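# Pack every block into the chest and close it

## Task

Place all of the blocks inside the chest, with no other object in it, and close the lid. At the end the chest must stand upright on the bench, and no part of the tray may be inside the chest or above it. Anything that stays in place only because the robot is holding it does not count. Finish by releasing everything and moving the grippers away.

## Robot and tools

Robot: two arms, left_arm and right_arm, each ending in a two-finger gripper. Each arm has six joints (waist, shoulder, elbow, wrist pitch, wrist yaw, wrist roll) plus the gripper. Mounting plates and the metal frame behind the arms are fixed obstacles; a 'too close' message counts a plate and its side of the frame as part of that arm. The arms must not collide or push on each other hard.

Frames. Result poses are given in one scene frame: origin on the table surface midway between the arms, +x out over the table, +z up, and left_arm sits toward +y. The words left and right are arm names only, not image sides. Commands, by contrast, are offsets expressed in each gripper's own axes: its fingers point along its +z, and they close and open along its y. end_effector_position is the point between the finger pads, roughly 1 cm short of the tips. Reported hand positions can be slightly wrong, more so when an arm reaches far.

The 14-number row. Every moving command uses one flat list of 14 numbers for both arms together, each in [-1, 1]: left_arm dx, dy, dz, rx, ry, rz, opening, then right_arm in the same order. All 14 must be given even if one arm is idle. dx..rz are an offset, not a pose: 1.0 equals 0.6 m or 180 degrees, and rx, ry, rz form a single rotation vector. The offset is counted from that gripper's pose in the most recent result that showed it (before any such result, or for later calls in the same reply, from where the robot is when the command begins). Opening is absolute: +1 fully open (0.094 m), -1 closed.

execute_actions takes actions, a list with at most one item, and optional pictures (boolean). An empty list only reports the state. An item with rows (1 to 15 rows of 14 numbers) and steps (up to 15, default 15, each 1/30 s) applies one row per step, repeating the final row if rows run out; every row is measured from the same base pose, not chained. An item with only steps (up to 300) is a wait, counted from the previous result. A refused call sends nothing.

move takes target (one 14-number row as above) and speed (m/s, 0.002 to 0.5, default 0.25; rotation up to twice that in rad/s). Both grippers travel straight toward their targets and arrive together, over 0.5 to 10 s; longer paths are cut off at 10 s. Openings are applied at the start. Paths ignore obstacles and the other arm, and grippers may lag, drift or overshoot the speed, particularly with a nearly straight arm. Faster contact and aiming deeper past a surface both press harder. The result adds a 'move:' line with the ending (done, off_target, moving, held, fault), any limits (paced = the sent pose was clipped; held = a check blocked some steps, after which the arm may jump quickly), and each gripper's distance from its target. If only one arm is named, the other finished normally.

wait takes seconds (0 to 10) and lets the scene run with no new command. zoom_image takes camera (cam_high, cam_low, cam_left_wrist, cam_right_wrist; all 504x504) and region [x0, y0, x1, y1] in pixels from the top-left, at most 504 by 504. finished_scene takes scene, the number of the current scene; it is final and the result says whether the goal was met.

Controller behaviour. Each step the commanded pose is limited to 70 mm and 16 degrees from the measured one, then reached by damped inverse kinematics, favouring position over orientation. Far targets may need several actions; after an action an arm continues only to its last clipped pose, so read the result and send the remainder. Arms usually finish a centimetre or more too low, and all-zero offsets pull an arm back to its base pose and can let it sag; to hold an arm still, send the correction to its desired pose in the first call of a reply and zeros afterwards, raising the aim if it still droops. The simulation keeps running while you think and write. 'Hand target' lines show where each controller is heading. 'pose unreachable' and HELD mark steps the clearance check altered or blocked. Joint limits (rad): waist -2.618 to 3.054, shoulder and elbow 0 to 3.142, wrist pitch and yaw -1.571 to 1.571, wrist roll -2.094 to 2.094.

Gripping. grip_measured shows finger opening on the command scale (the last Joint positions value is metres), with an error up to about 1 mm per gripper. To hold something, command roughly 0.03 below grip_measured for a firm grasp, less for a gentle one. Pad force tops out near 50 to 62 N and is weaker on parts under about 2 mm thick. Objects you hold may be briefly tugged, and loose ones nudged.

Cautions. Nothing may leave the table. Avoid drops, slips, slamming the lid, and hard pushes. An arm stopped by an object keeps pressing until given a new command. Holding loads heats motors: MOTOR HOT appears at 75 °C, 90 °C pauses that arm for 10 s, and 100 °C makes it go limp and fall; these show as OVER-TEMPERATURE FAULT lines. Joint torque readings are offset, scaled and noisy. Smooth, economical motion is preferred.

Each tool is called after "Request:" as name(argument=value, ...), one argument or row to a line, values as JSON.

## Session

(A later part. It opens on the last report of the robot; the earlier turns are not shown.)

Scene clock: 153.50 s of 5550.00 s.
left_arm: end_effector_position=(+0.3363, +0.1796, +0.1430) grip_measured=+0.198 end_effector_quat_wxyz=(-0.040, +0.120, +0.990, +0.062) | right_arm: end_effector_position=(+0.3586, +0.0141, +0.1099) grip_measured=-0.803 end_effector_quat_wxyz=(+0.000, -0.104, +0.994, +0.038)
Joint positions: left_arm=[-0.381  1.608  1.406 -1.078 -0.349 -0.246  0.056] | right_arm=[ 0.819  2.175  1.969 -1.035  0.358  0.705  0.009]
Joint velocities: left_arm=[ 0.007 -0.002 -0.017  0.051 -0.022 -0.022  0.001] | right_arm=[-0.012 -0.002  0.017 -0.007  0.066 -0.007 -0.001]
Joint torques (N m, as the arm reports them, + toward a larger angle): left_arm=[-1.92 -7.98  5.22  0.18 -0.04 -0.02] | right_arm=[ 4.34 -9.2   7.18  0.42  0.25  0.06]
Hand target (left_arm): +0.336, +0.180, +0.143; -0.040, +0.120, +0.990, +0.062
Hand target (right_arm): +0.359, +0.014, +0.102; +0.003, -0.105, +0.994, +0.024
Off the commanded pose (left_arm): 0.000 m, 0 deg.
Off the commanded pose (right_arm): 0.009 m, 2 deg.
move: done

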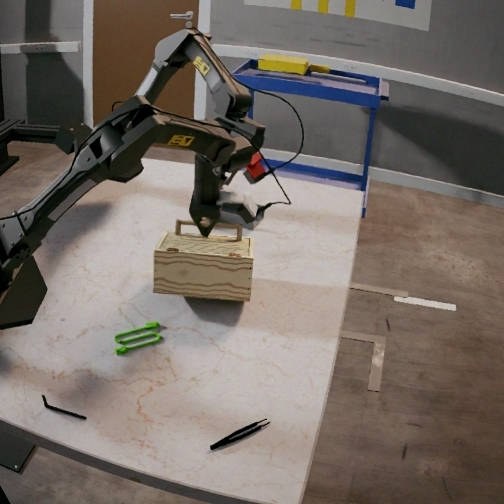

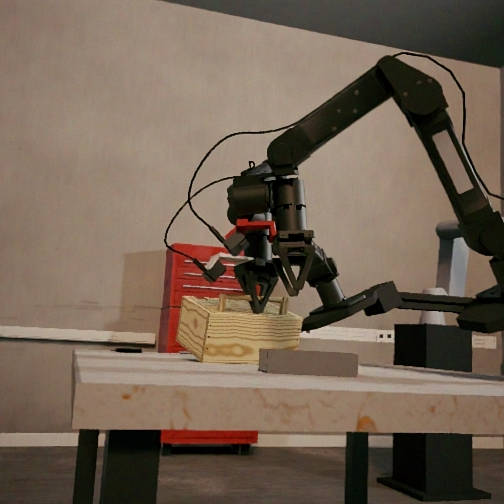

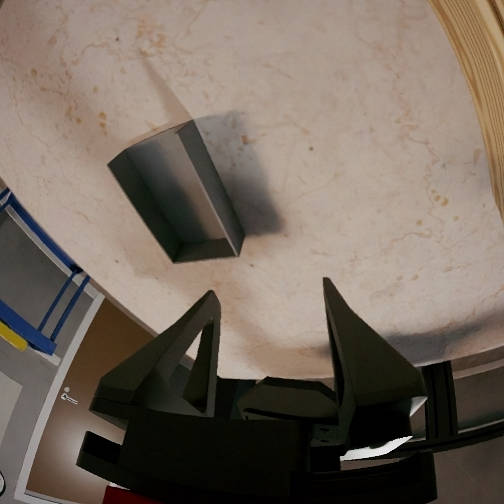

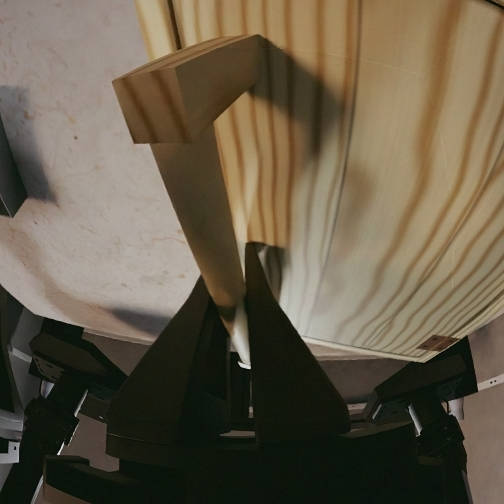

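Over-rotated (back lifted); rotate back a bit, then release.

Request:
move(
  target=[0,0,0,0,0,0,0.2,0,0,0,-0.08,0,0,-1],
  speed=0.05,
)

Request:
execute_actions(
  actions=[
    {"rows":[[0,0,0,0,0,0,0.2,0,0,0,0,0,0,0.3]],"steps":15},
  ],
  pictures=false,
)

Request:
move(
  target=[0,0,0,0,0,0,0.2,0,0,-0.13,0,0,0,0.3],
  speed=0.12,
)

Request:
move(
  target=[0.15,0.15,0,0,0,0,0.2,0.25,-0.3,0,0,0,0,0.3],
  speed=0.15,
)

Scene clock: 164.57 s of 5550.00 s.
left_arm: end_effector_position=(+0.3363, +0.1796, +0.1430) grip_measured=+0.198 end_effector_quat_wxyz=(-0.040, +0.120, +0.990, +0.062) | right_arm: end_effector_position=(+0.3677, +0.0105, +0.1080) grip_measured=-0.803 end_effector_quat_wxyz=(-0.000, -0.093, +0.985, +0.146)
Joint positions: left_arm=[-0.381  1.608  1.406 -1.078 -0.349 -0.246  0.056] | right_arm=[ 0.734  2.018  1.704 -0.752  0.166  0.606  0.009]
Joint velocities: left_arm=[-0.002  0.002 -0.012 -0.037 -0.022 -0.081  0.001] | right_arm=[-0.012  0.002  0.002 -0.037  0.037  0.022  0.001]
Joint torques (N m, as the arm reports them, + toward a larger angle): left_arm=[-1.83 -7.88  5.38  0.22 -0.07 -0.04] | right_arm=[  3.87 -11.86   3.97   0.88  -0.63  -0.1 ]
Hand target (left_arm): +0.336, +0.180, +0.143; -0.040, +0.120, +0.990, +0.062
Hand target (right_arm): +0.359, +0.014, +0.110; -0.013, -0.102, +0.982, +0.161
Off the commanded pose (left_arm): 0.000 m, 0 deg.
Off the commanded pose (right_arm): 0.010 m, 3 deg.
After step 90, 5.20 s passed at rest.
move: off_target (right_arm)

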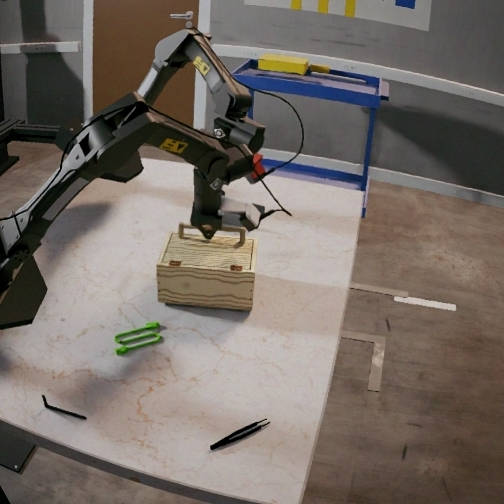

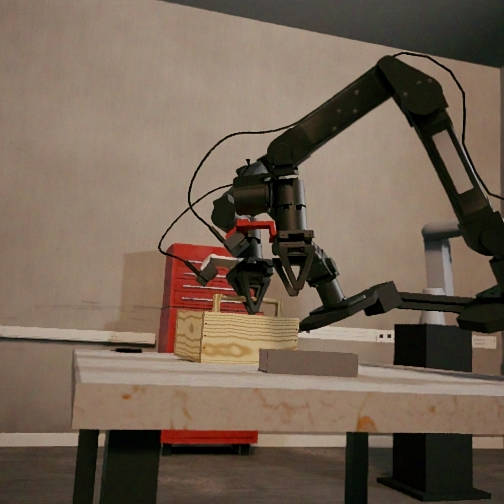

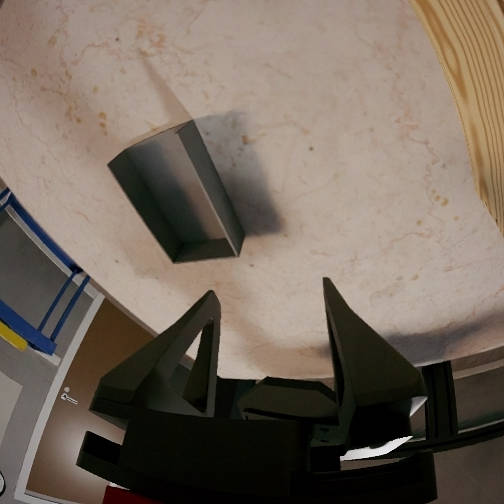

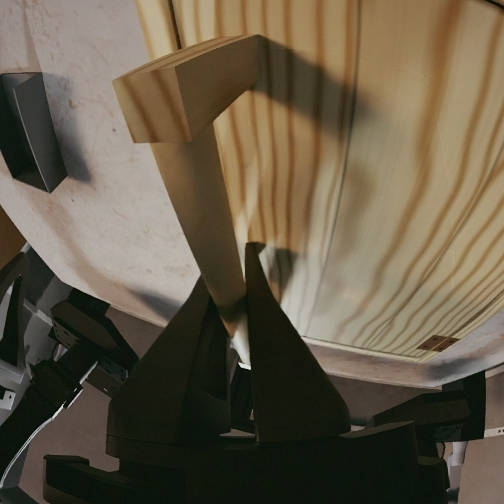

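Scene clock: 165.07 s of 5550.00 s.
left_arm: end_effector_position=(+0.3363, +0.1796, +0.1430) grip_measured=+0.198 end_effector_quat_wxyz=(-0.040, +0.120, +0.990, +0.062) | right_arm: end_effector_position=(+0.3662, +0.0205, +0.1149) grip_measured=+0.297 end_effector_quat_wxyz=(+0.000, -0.094, +0.981, +0.168)
Joint positions: left_arm=[-0.381  1.608  1.406 -1.078 -0.349 -0.246  0.056] | right_arm=[ 0.743  2.012  1.704 -0.73   0.136  0.606  0.061]
Joint velocities: left_arm=[ 0.012  0.012 -0.046 -0.022  0.095 -0.022  0.   ] | right_arm=[-0.012 -0.007 -0.017 -0.022 -0.007 -0.051 -0.001]
Joint torques (N m, as the arm reports them, + toward a larger angle): left_arm=[-1.63 -8.05  5.4   0.18 -0.06 -0.06] | right_arm=[  3.09 -10.51   5.71   0.6    0.23   0.  ]
Hand target (left_arm): +0.336, +0.180, +0.143; -0.040, +0.120, +0.990, +0.062
Hand target (right_arm): +0.367, +0.011, +0.108; -0.000, -0.093, +0.985, +0.146
Off the commanded pose (left_arm): 0.000 m, 0 deg.
Off the commanded pose (right_arm): 0.012 m, 3 deg.
Steps of this call (steps 1 to 15: all 15 steps of this action). Readings (end_effector_position):
1: left_arm (+0.3363, +0.1796, +0.1430) | right_arm (+0.3674, +0.0111, +0.1082)
2: left_arm (+0.3363, +0.1796, +0.1430) | right_arm (+0.3674, +0.0116, +0.1089)
4: left_arm (+0.3363, +0.1796, +0.1430) | right_arm (+0.3665, +0.0185, +0.1137)
8: left_arm (+0.3363, +0.1796, +0.1430) | right_arm (+0.3662, +0.0205, +0.1149)
15: the state above

Scene clock: 166.50 s of 5550.00 s.
left_arm: end_effector_position=(+0.3363, +0.1796, +0.1430) grip_measured=+0.198 end_effector_quat_wxyz=(-0.040, +0.120, +0.990, +0.062) | right_arm: end_effector_position=(+0.3669, -0.0124, +0.1687) grip_measured=+0.297 end_effector_quat_wxyz=(-0.015, -0.092, +0.983, +0.155)
Joint positions: left_arm=[-0.381  1.608  1.406 -1.078 -0.349 -0.246  0.056] | right_arm=[ 0.743  1.885  1.739 -0.933  0.137  0.62   0.061]
Joint velocities: left_arm=[-0.032 -0.007 -0.007  0.007 -0.051  0.066  0.   ] | right_arm=[ 0.002 -0.002  0.007 -0.022  0.007  0.022 -0.   ]
Joint torques (N m, as the arm reports them, + toward a larger angle): left_arm=[-1.7  -8.08  5.46  0.23 -0.01 -0.02] | right_arm=[  5.23 -12.24   7.87   0.69  -0.01   0.08]
Hand target (left_arm): +0.336, +0.180, +0.143; -0.040, +0.120, +0.990, +0.062
Hand target (right_arm): +0.370, -0.006, +0.188; +0.001, -0.094, +0.981, +0.168
Off the commanded pose (left_arm): 0.000 m, 0 deg.
Off the commanded pose (right_arm): 0.021 m, 2 deg.
move: off_target (right_arm)

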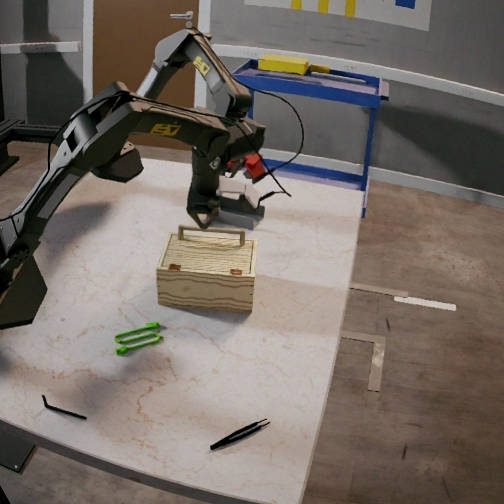

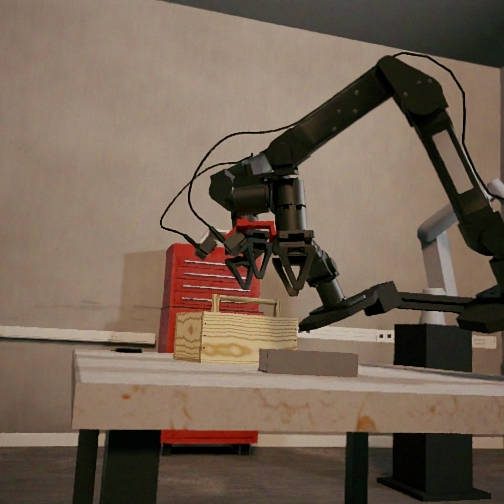

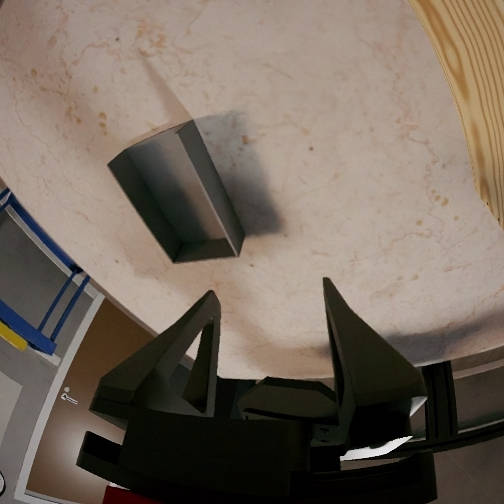

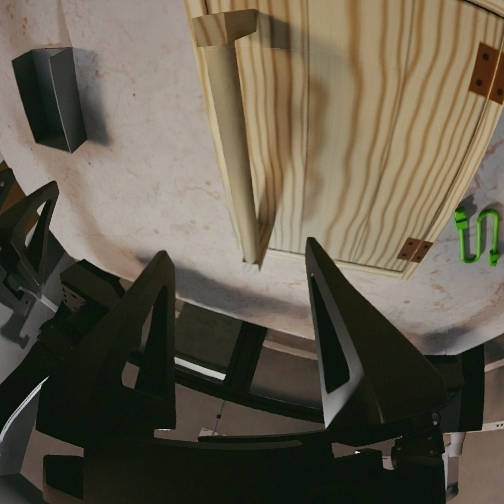

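Scene clock: 168.60 s of 5550.00 s.
left_arm: end_effector_position=(+0.2685, +0.2855, +0.1595) grip_measured=+0.198 end_effector_quat_wxyz=(-0.051, +0.121, +0.989, +0.067) | right_arm: end_effector_position=(+0.2476, -0.2117, +0.1103) grip_measured=+0.297 end_effector_quat_wxyz=(-0.031, -0.092, +0.985, +0.141)
Joint positions: left_arm=[-0.086  1.212  1.022 -1.025 -0.26   0.042  0.056] | right_arm=[ 0.434  1.183  0.662 -0.58  -0.001  0.356  0.061]
Joint velocities: left_arm=[ 0.002 -0.012 -0.017 -0.022 -0.037  0.037 -0.001] | right_arm=[-0.037  0.007 -0.002 -0.022  0.037  0.007 -0.001]
Joint torques (N m, as the arm reports them, + toward a larger angle): left_arm=[ 0.19 -6.68  4.38  0.37  0.05  0.03] | right_arm=[ 0.23 -6.7   4.26  0.77 -0.34 -0.07]
Hand target (left_arm): +0.268, +0.285, +0.159; -0.042, +0.120, +0.990, +0.061
Hand target (right_arm): +0.252, -0.210, +0.115; -0.018, -0.093, +0.984, +0.153
Off the commanded pose (left_arm): 0.004 m, 1 deg.
Off the commanded pose (right_arm): 0.006 m, 2 deg.
move: done

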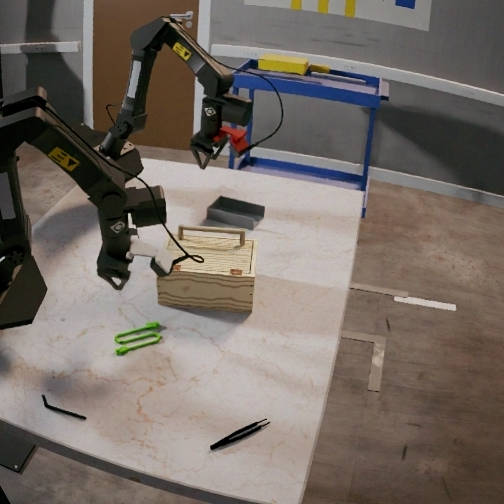

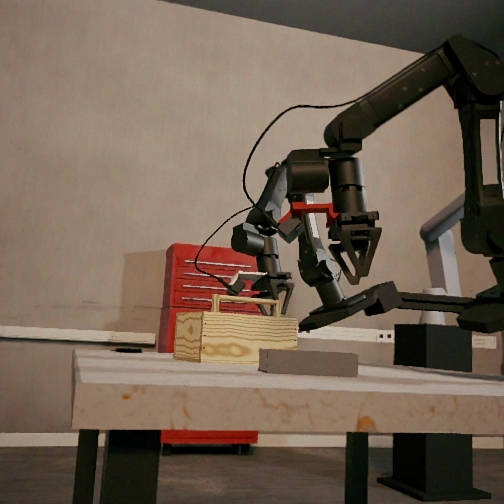

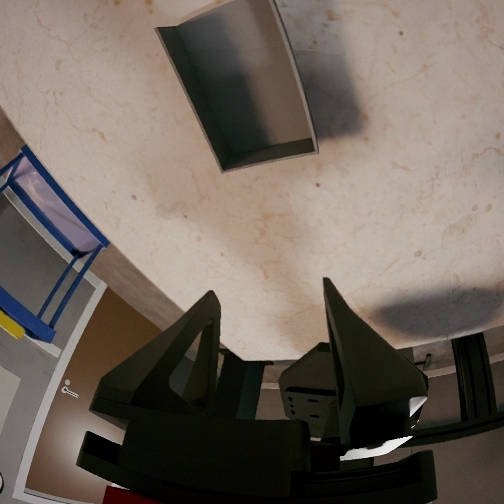

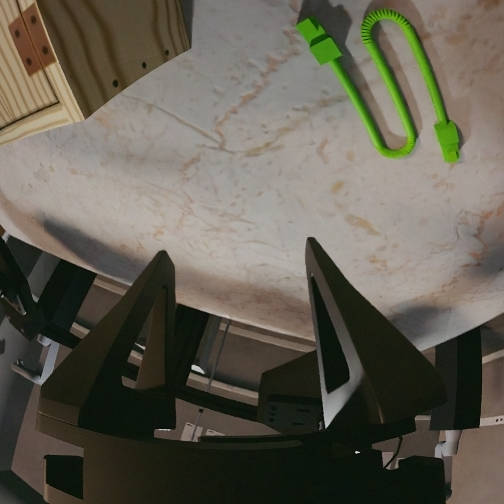

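Camera is still close to the chest corner; move a bit further clear.

Request:
move(
  target=[0,0,0,0,0,0,0.2,0.12,-0.05,-0.12,0,0,0,0.3],
  speed=0.15,
)

Request:
finished_scene(
  scene=2,
)

Scene clock: 173.90 s of 5550.00 s.
left_arm: end_effector_position=(+0.2684, +0.2854, +0.1595) grip_measured=+0.198 end_effector_quat_wxyz=(-0.051, +0.121, +0.989, +0.066) | right_arm: end_effector_position=(+0.1886, -0.2746, +0.1705) grip_measured=+0.297 end_effector_quat_wxyz=(-0.039, -0.091, +0.986, +0.133)
Joint positions: left_arm=[-0.086  1.212  1.022 -1.025 -0.259  0.043  0.056] | right_arm=[ 0.397  0.686  0.588 -1.024 -0.008  0.328  0.061]
Joint velocities: left_arm=[-0.002  0.027  0.002  0.066  0.007 -0.051  0.   ] | right_arm=[-0.017 -0.002 -0.007 -0.066 -0.007 -0.037 -0.001]
Joint torques (N m, as the arm reports them, + toward a larger angle): left_arm=[-0.38 -5.53  5.53  0.21 -0.07 -0.05] | right_arm=[-0.76 -3.37  6.01  0.43 -0.35 -0.12]
Hand target (left_arm): +0.268, +0.286, +0.160; -0.051, +0.121, +0.989, +0.067
Hand target (right_arm): +0.189, -0.275, +0.174; -0.032, -0.092, +0.985, +0.141
Off the commanded pose (left_arm): 0.000 m, 0 deg.
Off the commanded pose (right_arm): 0.003 m, 1 deg.
After step 90, 0.90 s passed at rest.
move: done

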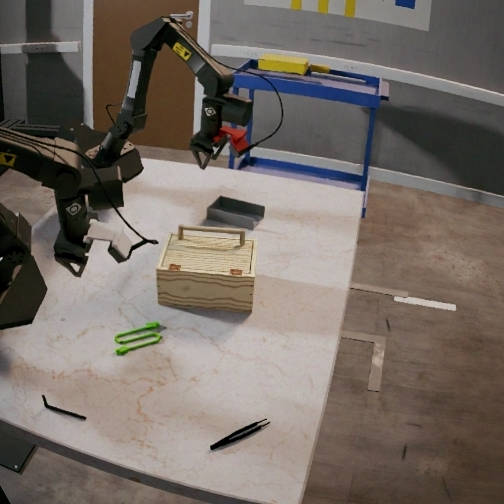

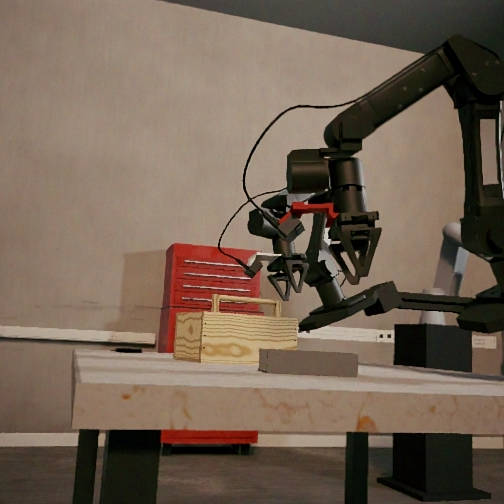

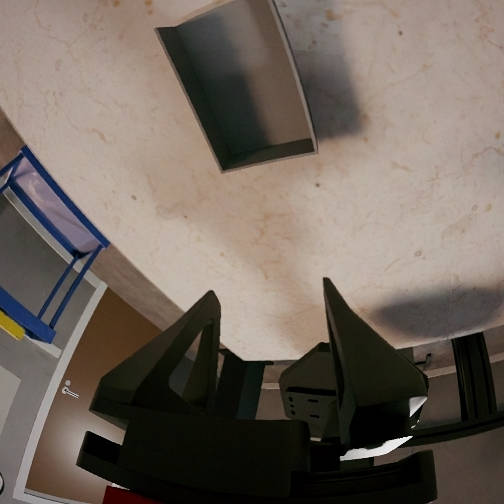

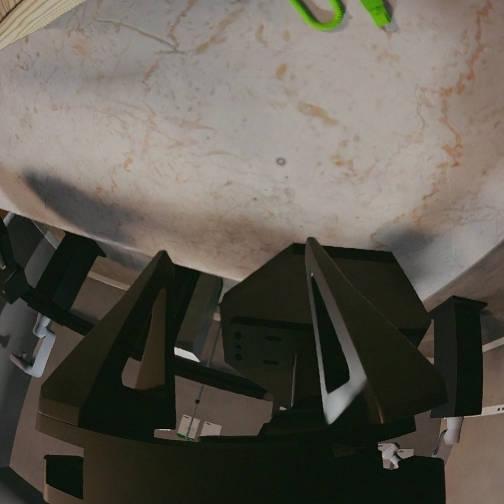

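The scene is finished: the task was done.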